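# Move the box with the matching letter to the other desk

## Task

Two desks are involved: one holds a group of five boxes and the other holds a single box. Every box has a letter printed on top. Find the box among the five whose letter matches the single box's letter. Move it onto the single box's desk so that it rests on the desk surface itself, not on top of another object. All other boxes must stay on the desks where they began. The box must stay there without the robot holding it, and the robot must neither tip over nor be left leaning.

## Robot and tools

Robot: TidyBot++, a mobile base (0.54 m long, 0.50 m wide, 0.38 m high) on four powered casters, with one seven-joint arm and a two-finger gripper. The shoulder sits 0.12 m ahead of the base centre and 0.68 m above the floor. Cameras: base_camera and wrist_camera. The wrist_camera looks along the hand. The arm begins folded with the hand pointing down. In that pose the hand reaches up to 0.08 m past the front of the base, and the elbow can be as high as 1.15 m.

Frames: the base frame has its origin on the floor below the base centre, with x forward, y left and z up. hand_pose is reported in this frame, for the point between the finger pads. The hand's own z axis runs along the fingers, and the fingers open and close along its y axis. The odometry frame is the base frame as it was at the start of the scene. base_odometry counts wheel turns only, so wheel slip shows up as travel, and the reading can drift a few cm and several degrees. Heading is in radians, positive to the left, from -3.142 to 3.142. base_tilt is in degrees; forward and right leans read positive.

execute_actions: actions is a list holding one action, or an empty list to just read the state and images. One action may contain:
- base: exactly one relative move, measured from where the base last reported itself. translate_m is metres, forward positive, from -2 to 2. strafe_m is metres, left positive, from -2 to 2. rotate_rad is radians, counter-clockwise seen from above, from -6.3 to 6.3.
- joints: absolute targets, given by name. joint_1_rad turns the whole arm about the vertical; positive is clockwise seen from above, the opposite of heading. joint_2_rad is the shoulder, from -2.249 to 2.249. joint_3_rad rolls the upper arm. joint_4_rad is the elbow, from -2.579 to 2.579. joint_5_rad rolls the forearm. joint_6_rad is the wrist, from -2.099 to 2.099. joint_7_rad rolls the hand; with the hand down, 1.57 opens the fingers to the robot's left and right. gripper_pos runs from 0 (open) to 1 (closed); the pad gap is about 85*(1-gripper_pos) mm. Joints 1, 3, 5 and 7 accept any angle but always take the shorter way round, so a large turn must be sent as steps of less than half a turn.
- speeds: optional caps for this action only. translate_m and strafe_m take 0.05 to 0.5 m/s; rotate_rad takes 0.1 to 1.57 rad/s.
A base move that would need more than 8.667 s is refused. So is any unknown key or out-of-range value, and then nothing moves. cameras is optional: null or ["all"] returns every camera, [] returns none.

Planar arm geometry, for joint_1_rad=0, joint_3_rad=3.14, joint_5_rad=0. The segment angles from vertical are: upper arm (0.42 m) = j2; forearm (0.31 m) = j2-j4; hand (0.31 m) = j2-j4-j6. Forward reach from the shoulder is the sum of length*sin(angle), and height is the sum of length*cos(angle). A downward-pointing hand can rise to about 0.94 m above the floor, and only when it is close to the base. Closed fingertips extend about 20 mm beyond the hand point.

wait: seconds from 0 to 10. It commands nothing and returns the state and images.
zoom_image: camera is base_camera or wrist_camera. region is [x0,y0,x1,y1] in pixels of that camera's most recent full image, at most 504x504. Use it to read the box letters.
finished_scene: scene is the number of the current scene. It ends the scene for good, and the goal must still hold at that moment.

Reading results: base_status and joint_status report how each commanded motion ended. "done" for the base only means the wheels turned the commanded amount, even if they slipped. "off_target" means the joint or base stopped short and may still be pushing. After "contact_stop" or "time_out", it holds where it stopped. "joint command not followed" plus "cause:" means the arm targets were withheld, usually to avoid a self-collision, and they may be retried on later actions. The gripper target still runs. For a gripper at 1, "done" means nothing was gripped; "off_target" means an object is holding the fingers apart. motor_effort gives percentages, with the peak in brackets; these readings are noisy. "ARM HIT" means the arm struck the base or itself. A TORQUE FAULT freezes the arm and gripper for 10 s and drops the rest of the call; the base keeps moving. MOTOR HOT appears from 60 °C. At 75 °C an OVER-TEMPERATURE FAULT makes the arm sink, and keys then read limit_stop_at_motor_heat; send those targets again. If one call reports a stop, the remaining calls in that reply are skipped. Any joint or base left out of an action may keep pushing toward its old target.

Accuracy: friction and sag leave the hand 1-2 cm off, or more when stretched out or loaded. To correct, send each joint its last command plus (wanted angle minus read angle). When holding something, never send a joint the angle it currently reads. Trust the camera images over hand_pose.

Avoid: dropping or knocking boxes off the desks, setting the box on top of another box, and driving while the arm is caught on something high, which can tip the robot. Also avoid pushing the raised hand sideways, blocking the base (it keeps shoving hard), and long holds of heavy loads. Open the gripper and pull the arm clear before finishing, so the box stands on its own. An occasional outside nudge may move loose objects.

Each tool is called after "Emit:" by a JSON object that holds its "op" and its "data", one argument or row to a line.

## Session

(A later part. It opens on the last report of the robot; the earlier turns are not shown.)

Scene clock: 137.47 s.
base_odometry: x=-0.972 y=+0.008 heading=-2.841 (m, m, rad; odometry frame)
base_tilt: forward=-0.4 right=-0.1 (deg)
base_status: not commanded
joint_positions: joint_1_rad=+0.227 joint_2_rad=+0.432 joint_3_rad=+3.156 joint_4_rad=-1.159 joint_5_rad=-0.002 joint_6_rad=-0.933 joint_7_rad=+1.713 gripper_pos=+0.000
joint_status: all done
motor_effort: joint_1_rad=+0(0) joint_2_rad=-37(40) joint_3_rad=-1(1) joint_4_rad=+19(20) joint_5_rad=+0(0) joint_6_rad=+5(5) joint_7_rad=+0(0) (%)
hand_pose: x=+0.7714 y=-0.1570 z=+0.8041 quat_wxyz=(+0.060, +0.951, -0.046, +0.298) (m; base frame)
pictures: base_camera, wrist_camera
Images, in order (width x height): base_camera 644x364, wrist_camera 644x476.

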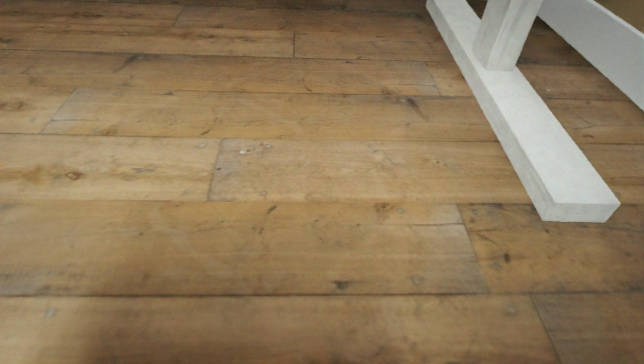

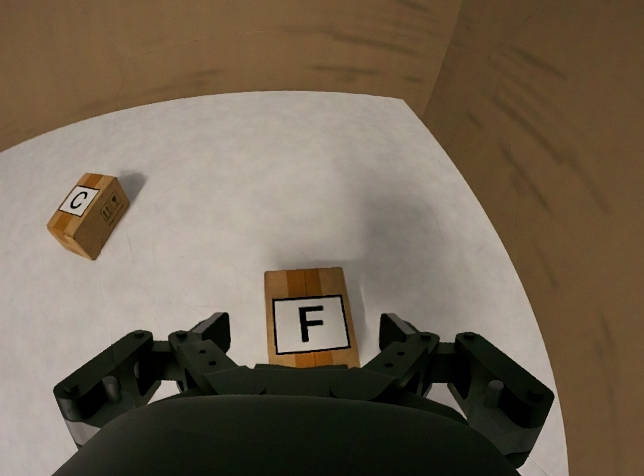

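Emit:
{"op": "execute_actions", "data": {
  "actions": [
    {"joints":{"joint_2_rad":0.49}}
  ]
}}

Scene clock: 141.70 s.
base_odometry: x=-0.972 y=+0.008 heading=-2.841 (m, m, rad; odometry frame)
base_tilt: forward=-0.4 right=-0.2 (deg)
base_status: not commanded
joint_positions: joint_1_rad=+0.227 joint_2_rad=+0.486 joint_3_rad=+3.156 joint_4_rad=-1.159 joint_5_rad=-0.002 joint_6_rad=-0.933 joint_7_rad=+1.713 gripper_pos=+0.000
joint_status: all done
motor_effort: joint_1_rad=+0(0) joint_2_rad=-38(40) joint_3_rad=-1(2) joint_4_rad=+19(20) joint_5_rad=-1(1) joint_6_rad=+5(4) joint_7_rad=-1(0) (%)
hand_pose: x=+0.7767 y=-0.1582 z=+0.7672 quat_wxyz=(+0.055, +0.959, -0.046, +0.273) (m; base frame)
pictures: base_camera, wrist_camera
Images, in order (width x height): base_camera 644x364, wrist_camera 644x476.

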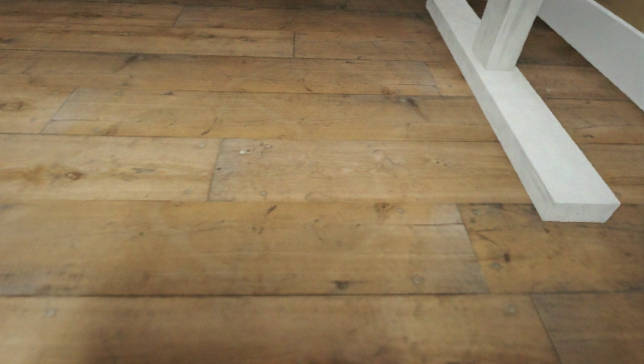

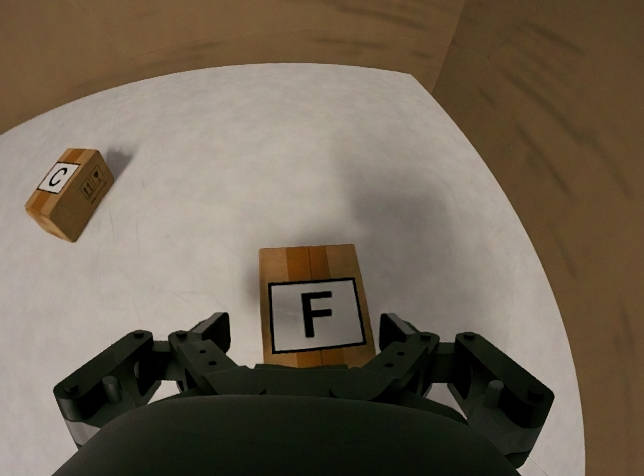

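Emit:
{"op": "execute_actions", "data": {
  "actions": [
    {"joints":{"joint_1_rad":0.25,"joint_2_rad":0.525}}
  ]
}}

Scene clock: 145.10 s.
base_odometry: x=-0.972 y=+0.008 heading=-2.841 (m, m, rad; odometry frame)
base_tilt: forward=-0.4 right=-0.1 (deg)
base_status: not commanded
joint_positions: joint_1_rad=+0.237 joint_2_rad=+0.516 joint_3_rad=+3.156 joint_4_rad=-1.159 joint_5_rad=-0.002 joint_6_rad=-0.933 joint_7_rad=+1.713 gripper_pos=+0.000
joint_status: all done
motor_effort: joint_1_rad=+0(2) joint_2_rad=-39(40) joint_3_rad=-1(2) joint_4_rad=+18(19) joint_5_rad=+0(1) joint_6_rad=+4(5) joint_7_rad=+0(0) (%)
hand_pose: x=+0.7772 y=-0.1657 z=+0.7466 quat_wxyz=(+0.054, +0.963, -0.052, +0.258) (m; base frame)
pictures: base_camera, wrist_camera
Images, in order (width x height): base_camera 644x364, wrist_camera 644x476.

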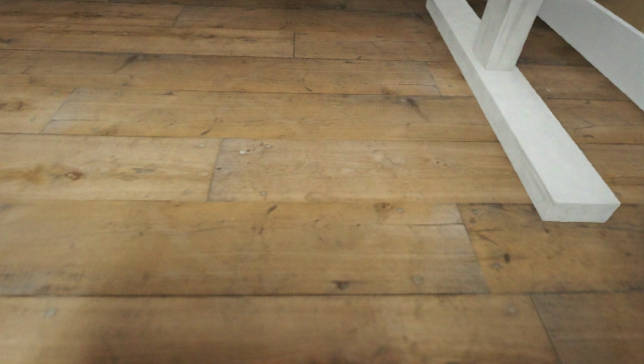

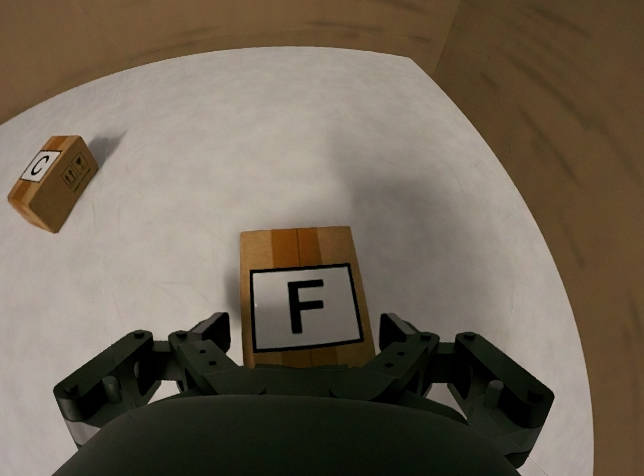

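Centered and deep enough; closing.

Emit:
{"op": "execute_actions", "data": {
  "actions": [
    {"joints":{"gripper_pos":1.0}}
  ]
}}

Scene clock: 148.13 s.
base_odometry: x=-0.972 y=+0.008 heading=-2.841 (m, m, rad; odometry frame)
base_tilt: forward=-0.4 right=-0.2 (deg)
base_status: not commanded
joint_positions: joint_1_rad=+0.238 joint_2_rad=+0.515 joint_3_rad=+3.156 joint_4_rad=-1.160 joint_5_rad=-0.002 joint_6_rad=-0.929 joint_7_rad=+1.713 gripper_pos=+0.324
joint_status: gripper_pos off_target (ended at +0.324, target +1.000)
motor_effort: joint_1_rad=+0(1) joint_2_rad=-36(41) joint_3_rad=-1(0) joint_4_rad=+17(20) joint_5_rad=+0(1) joint_6_rad=+4(4) joint_7_rad=+0(0) (%)
hand_pose: x=+0.7779 y=-0.1659 z=+0.7482 quat_wxyz=(+0.054, +0.963, -0.052, +0.260) (m; base frame)
pictures: base_camera, wrist_camera
Images, in order (width x height): base_camera 644x364, wrist_camera 644x476.

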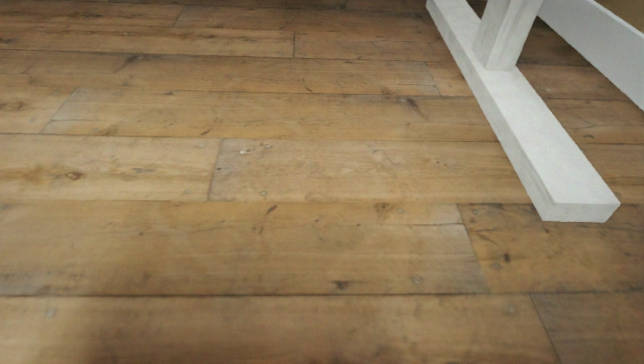

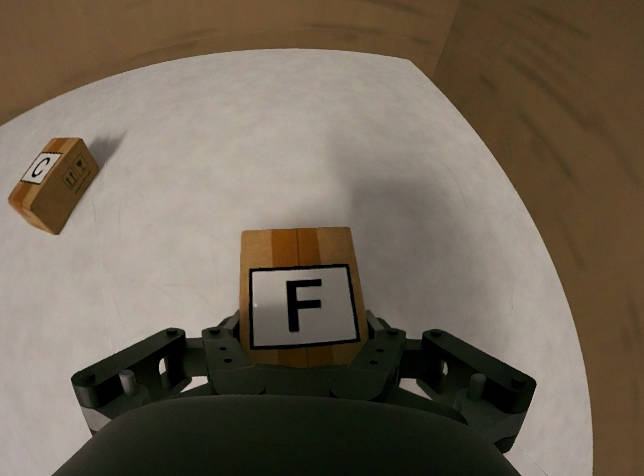

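Emit:
{"op": "execute_actions", "data": {
  "actions": [
    {"joints":{"joint_2_rad":0.25}}
  ],
  "cameras": ["wrist_camera"]
}}

Emit:
{"op": "execute_actions", "data": {
  "actions": [
    {"base":{"strafe_m":0.24},"joints":{"joint_1_rad":0.0,"joint_2_rad":-0.3,"joint_4_rad":-1.3,"joint_6_rad":-1.35}}
  ]
}}

Scene clock: 153.07 s.
base_odometry: x=-0.972 y=+0.008 heading=-2.841 (m, m, rad; odometry frame)
base_tilt: forward=-0.4 right=-0.2 (deg)
base_status: not commanded
joint_positions: joint_1_rad=+0.238 joint_2_rad=+0.251 joint_3_rad=+3.156 joint_4_rad=-1.169 joint_5_rad=-0.002 joint_6_rad=-0.929 joint_7_rad=+1.713 gripper_pos=+0.324
joint_status: all done
motor_effort: joint_1_rad=+0(0) joint_2_rad=-32(44) joint_3_rad=-1(1) joint_4_rad=+21(22) joint_5_rad=+0(0) joint_6_rad=+6(6) joint_7_rad=+0(0) (%)
hand_pose: x=+0.7368 y=-0.1559 z=+0.9179 quat_wxyz=(+0.076, +0.921, -0.050, +0.378) (m; base frame)
pictures: wrist_camera
Images, in order (width x height): wrist_camera 644x476.

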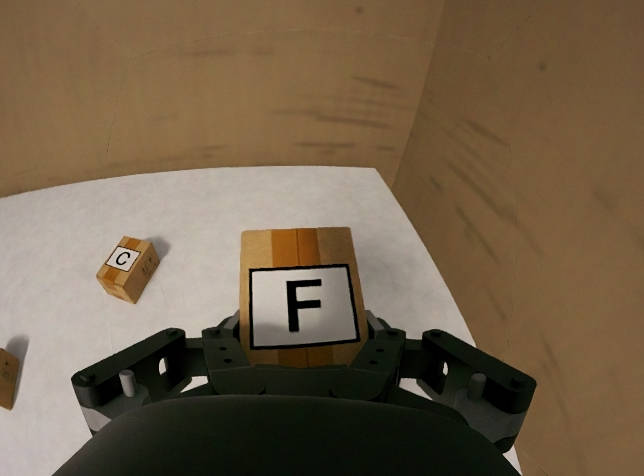

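Scene clock: 154.97 s.
base_odometry: x=-0.901 y=-0.221 heading=-2.841 (m, m, rad; odometry frame)
base_tilt: forward=-0.4 right=-0.2 (deg)
base_status: done
joint_positions: joint_1_rad=+0.012 joint_2_rad=-0.299 joint_3_rad=+3.155 joint_4_rad=-1.281 joint_5_rad=-0.002 joint_6_rad=-1.333 joint_7_rad=+1.713 gripper_pos=+0.324
joint_status: all done
motor_effort: joint_1_rad=+1(2) joint_2_rad=-8(35) joint_3_rad=-1(2) joint_4_rad=+18(21) joint_5_rad=-1(1) joint_6_rad=+7(7) joint_7_rad=+0(0) (%)
hand_pose: x=+0.4856 y=-0.0087 z=+1.0479 quat_wxyz=(+0.031, +0.914, +0.053, +0.401) (m; base frame)
pictures: base_camera, wrist_camera
Images, in order (width x height): base_camera 644x364, wrist_camera 644x476.

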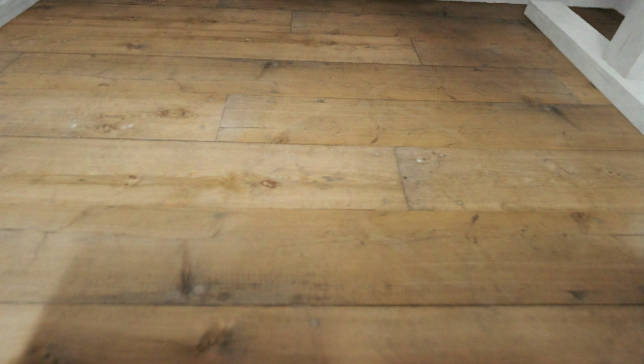

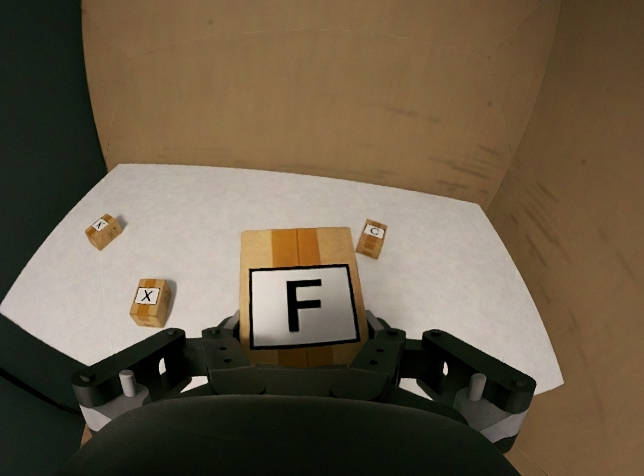

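Emit:
{"op": "execute_actions", "data": {
  "actions": [
    {"base":{"translate_m":-2.0}}
  ],
  "cameras": []
}}

Emit:
{"op": "execute_actions", "data": {
  "actions": [
    {"base":{"translate_m":-0.07},"joints":{"joint_2_rad":-0.65,"joint_4_rad":-1.85,"joint_6_rad":-1.15}}
  ],
  "cameras": []
}}

Emit:
{"op": "execute_actions", "data": {
  "actions": [
    {"base":{"rotate_rad":1.55}}
  ]
}}

Scene clock: 163.97 s.
base_odometry: x=+1.010 y=+0.371 heading=-2.841 (m, m, rad; odometry frame)
base_tilt: forward=-0.4 right=-0.2 (deg)
base_status: done
joint_positions: joint_1_rad=+0.012 joint_2_rad=-0.299 joint_3_rad=+3.155 joint_4_rad=-1.284 joint_5_rad=-0.002 joint_6_rad=-1.335 joint_7_rad=+1.713 gripper_pos=+0.324
joint_status: not commanded
motor_effort: joint_1_rad=+0(0) joint_2_rad=-8(13) joint_3_rad=+0(0) joint_4_rad=+18(19) joint_5_rad=-1(0) joint_6_rad=+6(7) joint_7_rad=-1(0) (%)
hand_pose: x=+0.4851 y=-0.0086 z=+1.0457 quat_wxyz=(+0.030, +0.915, +0.053, +0.398) (m; base frame)
pictures: none
No camera images: the call's "cameras" was empty. Leave "cameras" out to get every camera's image.

Scene clock: 165.73 s.
base_odometry: x=+1.077 y=+0.391 heading=-2.841 (m, m, rad; odometry frame)
base_tilt: forward=-0.4 right=-0.2 (deg)
base_status: done
joint_positions: joint_1_rad=+0.012 joint_2_rad=-0.634 joint_3_rad=+3.155 joint_4_rad=-1.835 joint_5_rad=-0.002 joint_6_rad=-1.180 joint_7_rad=+1.713 gripper_pos=+0.324
joint_status: all done
motor_effort: joint_1_rad=+0(1) joint_2_rad=+2(12) joint_3_rad=+0(0) joint_4_rad=+20(20) joint_5_rad=-1(1) joint_6_rad=+6(6) joint_7_rad=-1(0) (%)
hand_pose: x=+0.3775 y=-0.0058 z=+0.9089 quat_wxyz=(+0.026, +0.927, +0.054, +0.370) (m; base frame)
pictures: none
No camera images: the call's "cameras" was empty. Leave "cameras" out to get every camera's image.

Scene clock: 168.00 s.
base_odometry: x=+1.077 y=+0.391 heading=-1.291 (m, m, rad; odometry frame)
base_tilt: forward=-0.4 right=-0.2 (deg)
base_status: done
joint_positions: joint_1_rad=+0.010 joint_2_rad=-0.634 joint_3_rad=+3.155 joint_4_rad=-1.835 joint_5_rad=-0.002 joint_6_rad=-1.177 joint_7_rad=+1.713 gripper_pos=+0.324
joint_status: not commanded
motor_effort: joint_1_rad=+0(1) joint_2_rad=+2(3) joint_3_rad=+0(0) joint_4_rad=+19(20) joint_5_rad=+0(1) joint_6_rad=+6(6) joint_7_rad=+0(0) (%)
hand_pose: x=+0.3782 y=-0.0053 z=+0.9096 quat_wxyz=(+0.025, +0.926, +0.055, +0.372) (m; base frame)
pictures: base_camera, wrist_camera
Images, in order (width x height): base_camera 644x364, wrist_camera 644x476.

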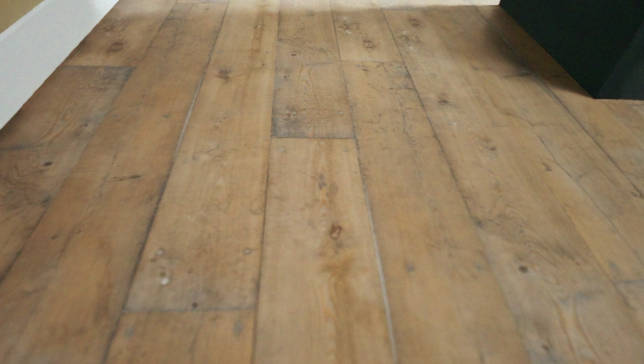

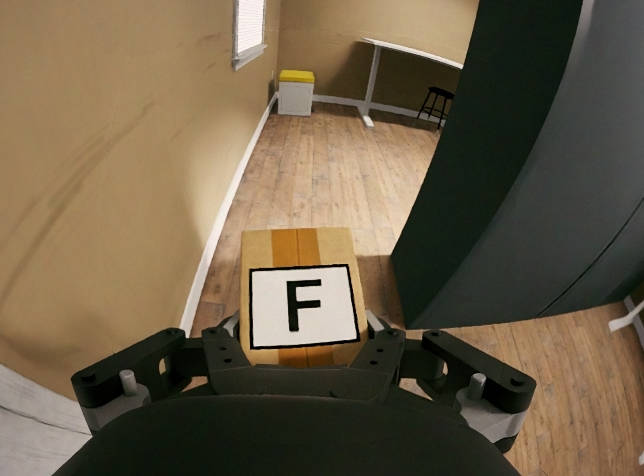

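Emit:
{"op": "execute_actions", "data": {
  "actions": [
    {"base":{"translate_m":2.0}}
  ],
  "cameras": []
}}

Emit:
{"op": "execute_actions", "data": {
  "actions": [
    {"base":{"translate_m":0.35}}
  ]
}}

Emit:
{"op": "execute_actions", "data": {
  "actions": [
    {"base":{"rotate_rad":-1.57}}
  ]
}}

Scene clock: 176.83 s.
base_odometry: x=+1.630 y=-1.531 heading=-1.291 (m, m, rad; odometry frame)
base_tilt: forward=-0.4 right=-0.2 (deg)
base_status: done
joint_positions: joint_1_rad=+0.010 joint_2_rad=-0.642 joint_3_rad=+3.155 joint_4_rad=-1.836 joint_5_rad=-0.002 joint_6_rad=-1.174 joint_7_rad=+1.713 gripper_pos=+0.324
joint_status: not commanded
motor_effort: joint_1_rad=+0(0) joint_2_rad=+2(5) joint_3_rad=+0(0) joint_4_rad=+19(20) joint_5_rad=+0(1) joint_6_rad=+6(6) joint_7_rad=-1(0) (%)
hand_pose: x=+0.3769 y=-0.0053 z=+0.9119 quat_wxyz=(+0.026, +0.925, +0.055, +0.376) (m; base frame)
pictures: none
No camera images: the call's "cameras" was empty. Leave "cameras" out to get every camera's image.

Scene clock: 178.87 s.
base_odometry: x=+1.727 y=-1.868 heading=-1.291 (m, m, rad; odometry frame)
base_tilt: forward=-0.4 right=-0.2 (deg)
base_status: done
joint_positions: joint_1_rad=+0.010 joint_2_rad=-0.641 joint_3_rad=+3.155 joint_4_rad=-1.836 joint_5_rad=-0.002 joint_6_rad=-1.173 joint_7_rad=+1.713 gripper_pos=+0.324
joint_status: not commanded
motor_effort: joint_1_rad=+0(0) joint_2_rad=+2(5) joint_3_rad=+0(0) joint_4_rad=+19(20) joint_5_rad=-1(1) joint_6_rad=+6(6) joint_7_rad=+0(0) (%)
hand_pose: x=+0.3773 y=-0.0053 z=+0.9115 quat_wxyz=(+0.026, +0.925, +0.055, +0.376) (m; base frame)
pictures: base_camera, wrist_camera
Images, in order (width x height): base_camera 644x364, wrist_camera 644x476.

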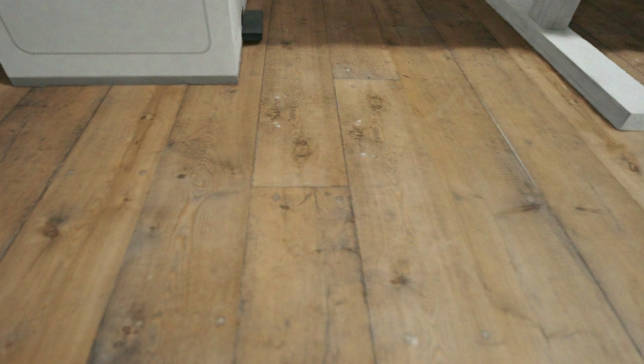

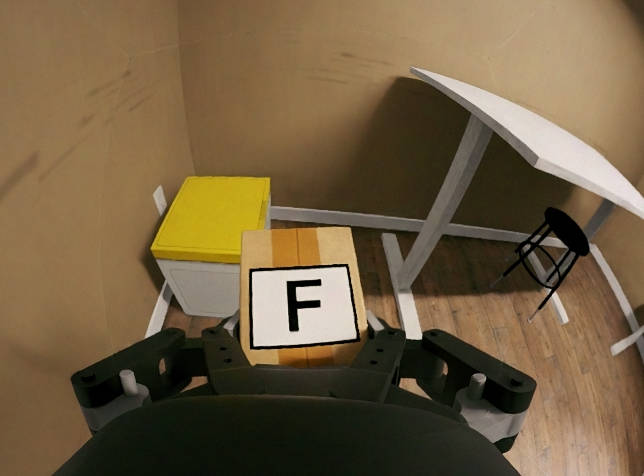

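Scene clock: 181.17 s.
base_odometry: x=+1.727 y=-1.868 heading=-2.860 (m, m, rad; odometry frame)
base_tilt: forward=-0.4 right=-0.2 (deg)
base_status: done
joint_positions: joint_1_rad=+0.009 joint_2_rad=-0.641 joint_3_rad=+3.155 joint_4_rad=-1.836 joint_5_rad=-0.002 joint_6_rad=-1.173 joint_7_rad=+1.713 gripper_pos=+0.324
joint_status: not commanded
motor_effort: joint_1_rad=+0(0) joint_2_rad=+2(3) joint_3_rad=+0(1) joint_4_rad=+19(20) joint_5_rad=+0(1) joint_6_rad=+6(6) joint_7_rad=+0(1) (%)
hand_pose: x=+0.3773 y=-0.0053 z=+0.9115 quat_wxyz=(+0.026, +0.925, +0.055, +0.376) (m; base frame)
pictures: base_camera, wrist_camera
Images, in order (width x height): base_camera 644x364, wrist_camera 644x476.

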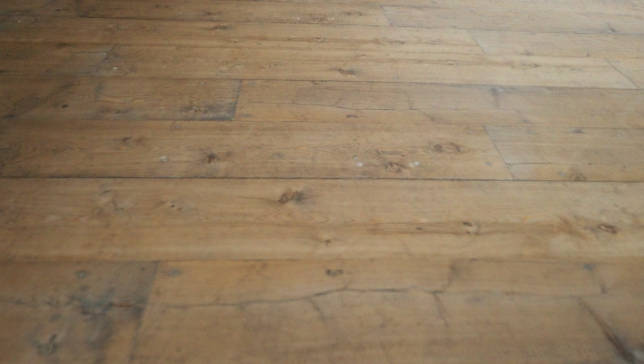

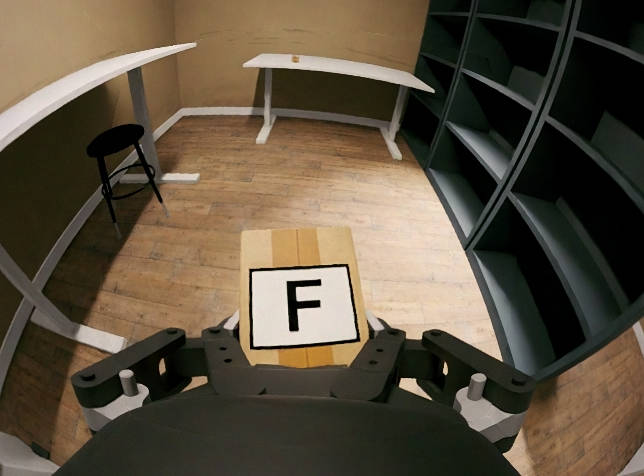

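Emit:
{"op": "execute_actions", "data": {
  "actions": [
    {"base":{"translate_m":1.5},"joints":{"joint_2_rad":-0.15,"joint_4_rad":-1.4,"joint_6_rad":-1.15}}
  ]
}}

Scene clock: 194.97 s.
base_odometry: x=+0.285 y=-2.283 heading=-2.861 (m, m, rad; odometry frame)
base_tilt: forward=-0.4 right=-0.2 (deg)
base_status: done
joint_positions: joint_1_rad=+0.009 joint_2_rad=-0.141 joint_3_rad=+3.155 joint_4_rad=-1.428 joint_5_rad=-0.002 joint_6_rad=-1.173 joint_7_rad=+1.713 gripper_pos=+0.324
joint_status: all done
motor_effort: joint_1_rad=+0(0) joint_2_rad=-16(19) joint_3_rad=-1(0) joint_4_rad=+20(20) joint_5_rad=+0(1) joint_6_rad=+6(7) joint_7_rad=+0(0) (%)
hand_pose: x=+0.5578 y=-0.0087 z=+0.9450 quat_wxyz=(+0.026, +0.941, +0.056, +0.334) (m; base frame)
pictures: base_camera, wrist_camera
Images, in order (width x height): base_camera 644x364, wrist_camera 644x476.

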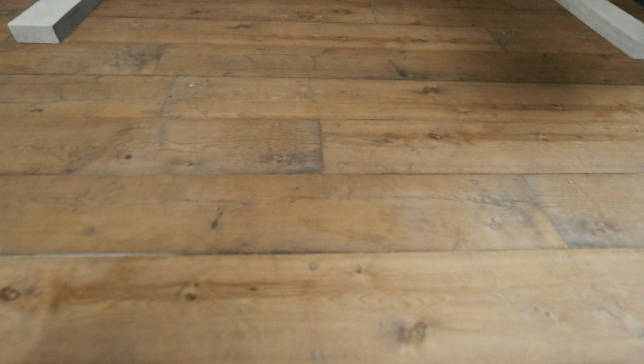

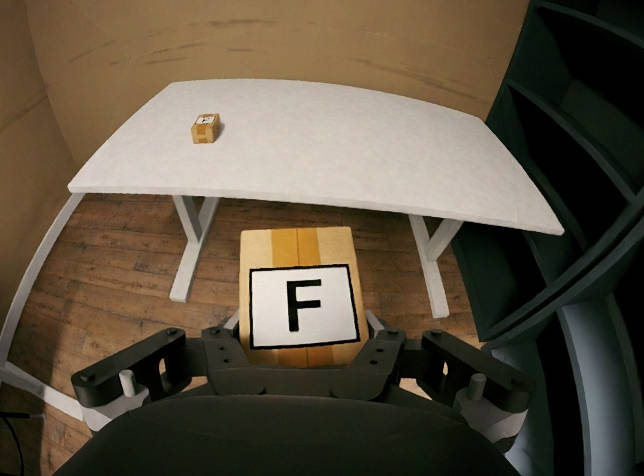

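Emit:
{"op": "execute_actions", "data": {
  "actions": [
    {"base":{"translate_m":0.45},"speeds":{"translate_m":0.35}}
  ]
}}

Scene clock: 199.40 s.
base_odometry: x=-0.148 y=-2.407 heading=-2.861 (m, m, rad; odometry frame)
base_tilt: forward=-0.4 right=-0.2 (deg)
base_status: done
joint_positions: joint_1_rad=+0.009 joint_2_rad=-0.143 joint_3_rad=+3.155 joint_4_rad=-1.426 joint_5_rad=-0.002 joint_6_rad=-1.172 joint_7_rad=+1.713 gripper_pos=+0.324
joint_status: not commanded
motor_effort: joint_1_rad=+0(0) joint_2_rad=-16(19) joint_3_rad=-1(0) joint_4_rad=+20(20) joint_5_rad=-1(1) joint_6_rad=+6(7) joint_7_rad=+0(0) (%)
hand_pose: x=+0.5577 y=-0.0087 z=+0.9467 quat_wxyz=(+0.026, +0.940, +0.055, +0.336) (m; base frame)
pictures: base_camera, wrist_camera
Images, in order (width x height): base_camera 644x364, wrist_camera 644x476.

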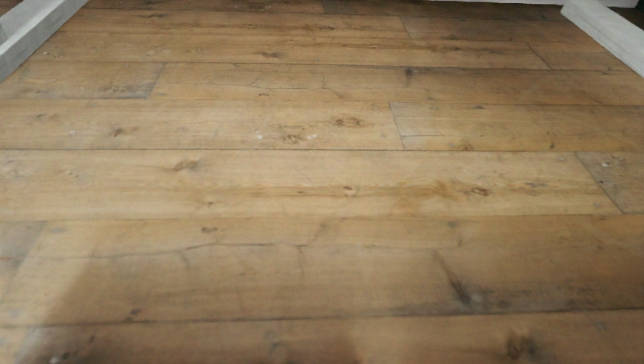

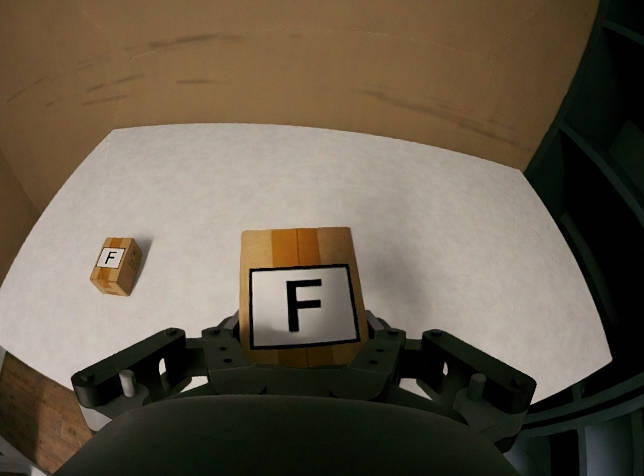

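Emit:
{"op": "execute_actions", "data": {
  "actions": [
    {"joints":{"joint_2_rad":0.21,"joint_4_rad":-1.43,"joint_6_rad":-0.93}}
  ]
}}

Scene clock: 206.10 s.
base_odometry: x=-0.148 y=-2.407 heading=-2.861 (m, m, rad; odometry frame)
base_tilt: forward=-0.4 right=-0.2 (deg)
base_status: not commanded
joint_positions: joint_1_rad=+0.009 joint_2_rad=+0.221 joint_3_rad=+3.155 joint_4_rad=-1.426 joint_5_rad=-0.002 joint_6_rad=-0.958 joint_7_rad=+1.713 gripper_pos=+0.324
joint_status: all done
motor_effort: joint_1_rad=+0(0) joint_2_rad=-29(33) joint_3_rad=-1(1) joint_4_rad=+19(21) joint_5_rad=-1(1) joint_6_rad=+5(5) joint_7_rad=-1(0) (%)
hand_pose: x=+0.6839 y=-0.0107 z=+0.8005 quat_wxyz=(+0.022, +0.963, +0.057, +0.264) (m; base frame)
pictures: base_camera, wrist_camera
Images, in order (width x height): base_camera 644x364, wrist_camera 644x476.

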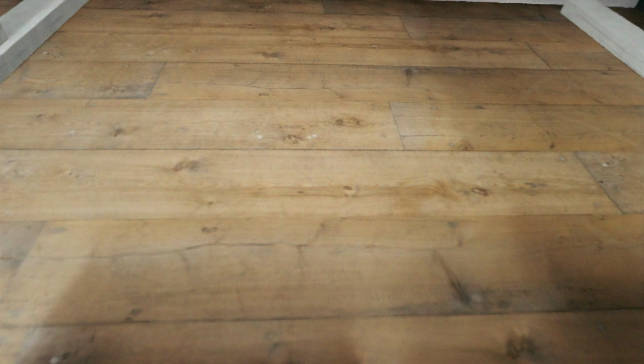

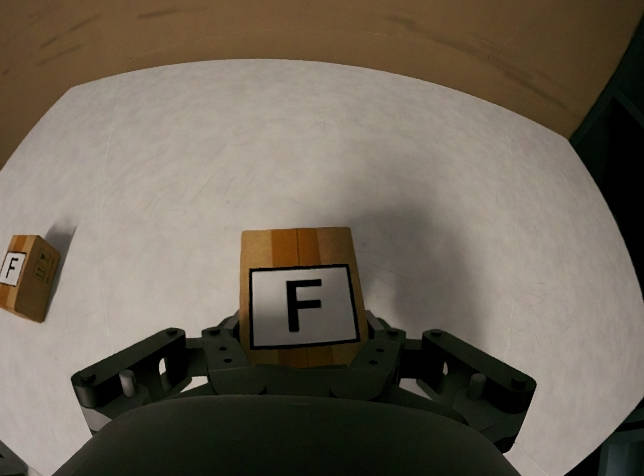

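Emit:
{"op": "execute_actions", "data": {
  "actions": [
    {"joints":{"joint_2_rad":0.265,"joint_6_rad":-0.9}}
  ],
  "cameras": ["wrist_camera"]
}}

Scene clock: 209.33 s.
base_odometry: x=-0.148 y=-2.407 heading=-2.861 (m, m, rad; odometry frame)
base_tilt: forward=-0.4 right=-0.2 (deg)
base_status: not commanded
joint_positions: joint_1_rad=+0.009 joint_2_rad=+0.265 joint_3_rad=+3.155 joint_4_rad=-1.426 joint_5_rad=-0.002 joint_6_rad=-0.927 joint_7_rad=+1.713 gripper_pos=+0.324
joint_status: all done
motor_effort: joint_1_rad=+1(0) joint_2_rad=-31(33) joint_3_rad=-1(2) joint_4_rad=+19(20) joint_5_rad=+0(1) joint_6_rad=+4(4) joint_7_rad=-1(0) (%)
hand_pose: x=+0.6969 y=-0.0109 z=+0.7802 quat_wxyz=(+0.022, +0.964, +0.058, +0.258) (m; base frame)
pictures: wrist_camera
Images, in order (width x height): wrist_camera 644x476.

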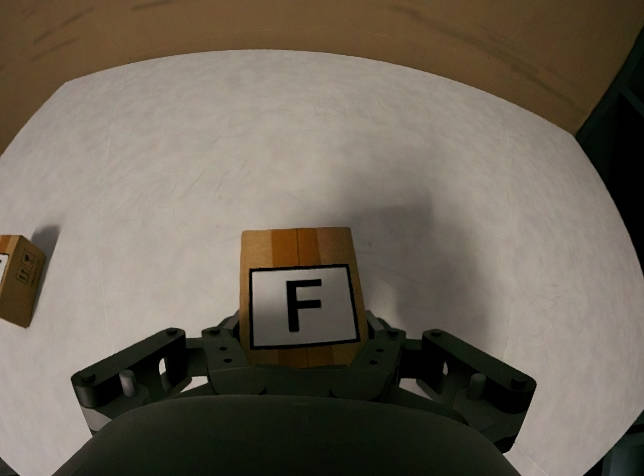

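Emit:
{"op": "execute_actions", "data": {
  "actions": [
    {"joints":{"joint_2_rad":0.30,"joint_6_rad":-0.87}}
  ],
  "cameras": ["wrist_camera"]
}}

Scene clock: 211.40 s.
base_odometry: x=-0.148 y=-2.407 heading=-2.861 (m, m, rad; odometry frame)
base_tilt: forward=-0.4 right=-0.2 (deg)
base_status: not commanded
joint_positions: joint_1_rad=+0.009 joint_2_rad=+0.297 joint_3_rad=+3.155 joint_4_rad=-1.426 joint_5_rad=-0.002 joint_6_rad=-0.896 joint_7_rad=+1.713 gripper_pos=+0.324
joint_status: all done
motor_effort: joint_1_rad=+0(0) joint_2_rad=-32(34) joint_3_rad=-1(1) joint_4_rad=+19(20) joint_5_rad=+0(1) joint_6_rad=+4(4) joint_7_rad=+0(0) (%)
hand_pose: x=+0.7081 y=-0.0112 z=+0.7663 quat_wxyz=(+0.022, +0.964, +0.058, +0.257) (m; base frame)
pictures: wrist_camera
Images, in order (width x height): wrist_camera 644x476.

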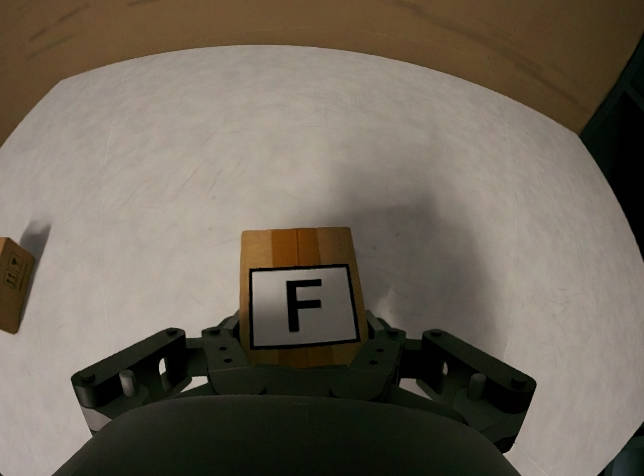

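Emit:
{"op": "execute_actions", "data": {
  "actions": [
    {"joints":{"joint_2_rad":0.335,"joint_6_rad":-0.84}}
  ],
  "cameras": ["wrist_camera"]
}}

Scene clock: 214.20 s.
base_odometry: x=-0.148 y=-2.407 heading=-2.861 (m, m, rad; odometry frame)
base_tilt: forward=-0.4 right=-0.2 (deg)
base_status: not commanded
joint_positions: joint_1_rad=+0.009 joint_2_rad=+0.333 joint_3_rad=+3.155 joint_4_rad=-1.426 joint_5_rad=-0.002 joint_6_rad=-0.866 joint_7_rad=+1.713 gripper_pos=+0.324
joint_status: all done
motor_effort: joint_1_rad=+0(0) joint_2_rad=-34(34) joint_3_rad=-1(1) joint_4_rad=+19(19) joint_5_rad=+0(0) joint_6_rad=+5(4) joint_7_rad=-1(1) (%)
hand_pose: x=+0.7189 y=-0.0114 z=+0.7499 quat_wxyz=(+0.022, +0.965, +0.058, +0.254) (m; base frame)
pictures: wrist_camera
Images, in order (width x height): wrist_camera 644x476.

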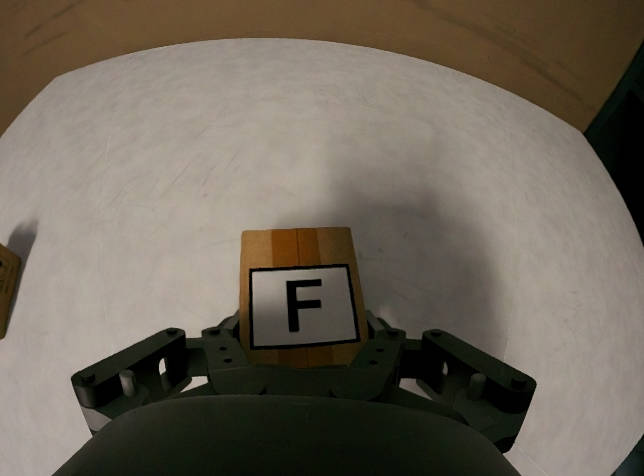

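Emit:
{"op": "execute_actions", "data": {
  "actions": [
    {"joints":{"joint_2_rad":0.365}}
  ],
  "cameras": ["wrist_camera"]
}}

Scene clock: 217.67 s.
base_odometry: x=-0.148 y=-2.407 heading=-2.861 (m, m, rad; odometry frame)
base_tilt: forward=-0.4 right=-0.2 (deg)
base_status: not commanded
joint_positions: joint_1_rad=+0.009 joint_2_rad=+0.338 joint_3_rad=+3.155 joint_4_rad=-1.426 joint_5_rad=-0.002 joint_6_rad=-0.860 joint_7_rad=+1.713 gripper_pos=+0.324
joint_status: all done
motor_effort: joint_1_rad=+0(0) joint_2_rad=-30(33) joint_3_rad=-1(1) joint_4_rad=+17(19) joint_5_rad=+0(1) joint_6_rad=+4(5) joint_7_rad=+0(0) (%)
hand_pose: x=+0.7208 y=-0.0114 z=+0.7478 quat_wxyz=(+0.022, +0.965, +0.058, +0.255) (m; base frame)
pictures: wrist_camera
Images, in order (width x height): wrist_camera 644x476.

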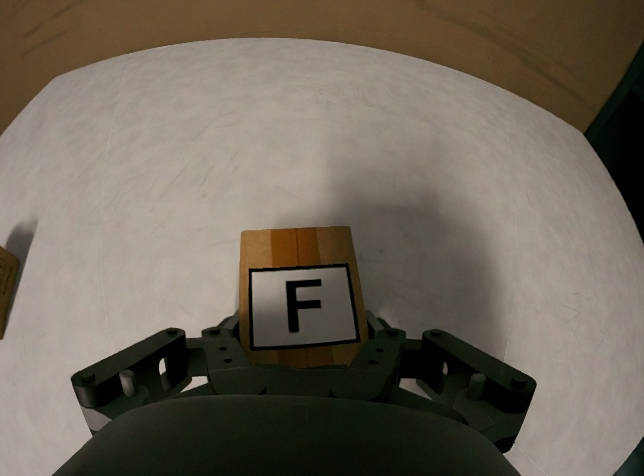

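The box has touched down at the same height it was picked up from. Releasing and lifting away.

Emit:
{"op": "execute_actions", "data": {
  "actions": [
    {"joints":{"joint_2_rad":0.34,"gripper_pos":0.0}}
  ],
  "cameras": ["wrist_camera"]
}}

Emit:
{"op": "execute_actions", "data": {
  "actions": [
    {"joints":{"joint_2_rad":0.1}}
  ]
}}

Scene clock: 221.30 s.
base_odometry: x=-0.148 y=-2.407 heading=-2.861 (m, m, rad; odometry frame)
base_tilt: forward=-0.4 right=-0.2 (deg)
base_status: not commanded
joint_positions: joint_1_rad=+0.009 joint_2_rad=+0.337 joint_3_rad=+3.155 joint_4_rad=-1.426 joint_5_rad=-0.002 joint_6_rad=-0.860 joint_7_rad=+1.713 gripper_pos=+0.000
joint_status: all done
motor_effort: joint_1_rad=+0(0) joint_2_rad=-32(34) joint_3_rad=-1(1) joint_4_rad=+18(20) joint_5_rad=+0(0) joint_6_rad=+4(5) joint_7_rad=-1(0) (%)
hand_pose: x=+0.7208 y=-0.0114 z=+0.7481 quat_wxyz=(+0.022, +0.965, +0.058, +0.255) (m; base frame)
pictures: wrist_camera
Images, in order (width x height): wrist_camera 644x476.

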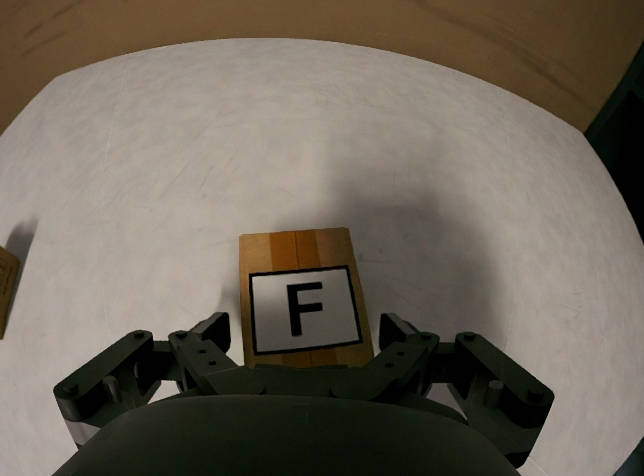

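Scene clock: 222.77 s.
base_odometry: x=-0.148 y=-2.407 heading=-2.861 (m, m, rad; odometry frame)
base_tilt: forward=-0.4 right=-0.2 (deg)
base_status: not commanded
joint_positions: joint_1_rad=+0.009 joint_2_rad=+0.095 joint_3_rad=+3.155 joint_4_rad=-1.426 joint_5_rad=-0.002 joint_6_rad=-0.860 joint_7_rad=+1.713 gripper_pos=+0.000
joint_status: all done
motor_effort: joint_1_rad=+0(0) joint_2_rad=-25(35) joint_3_rad=-1(1) joint_4_rad=+20(20) joint_5_rad=-1(0) joint_6_rad=+5(5) joint_7_rad=-1(0) (%)
hand_pose: x=+0.6873 y=-0.0111 z=+0.8907 quat_wxyz=(+0.030, +0.927, +0.055, +0.370) (m; base frame)
pictures: base_camera, wrist_camera
Images, in order (width x height): base_camera 644x364, wrist_camera 644x476.

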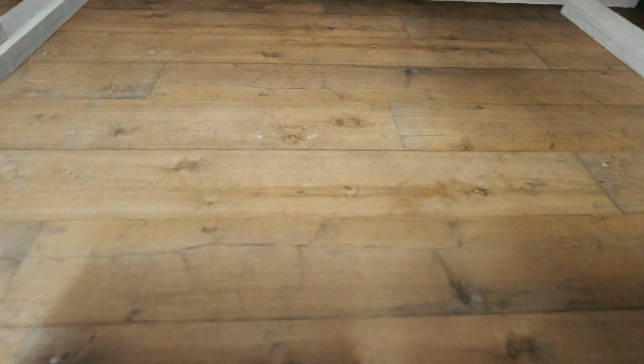

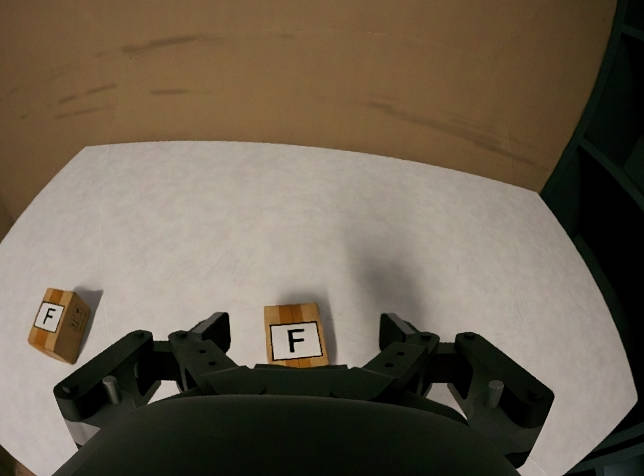

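Emit:
{"op": "finished_scene", "data": {
  "scene": 2
}}

The scene is finished: the task was done.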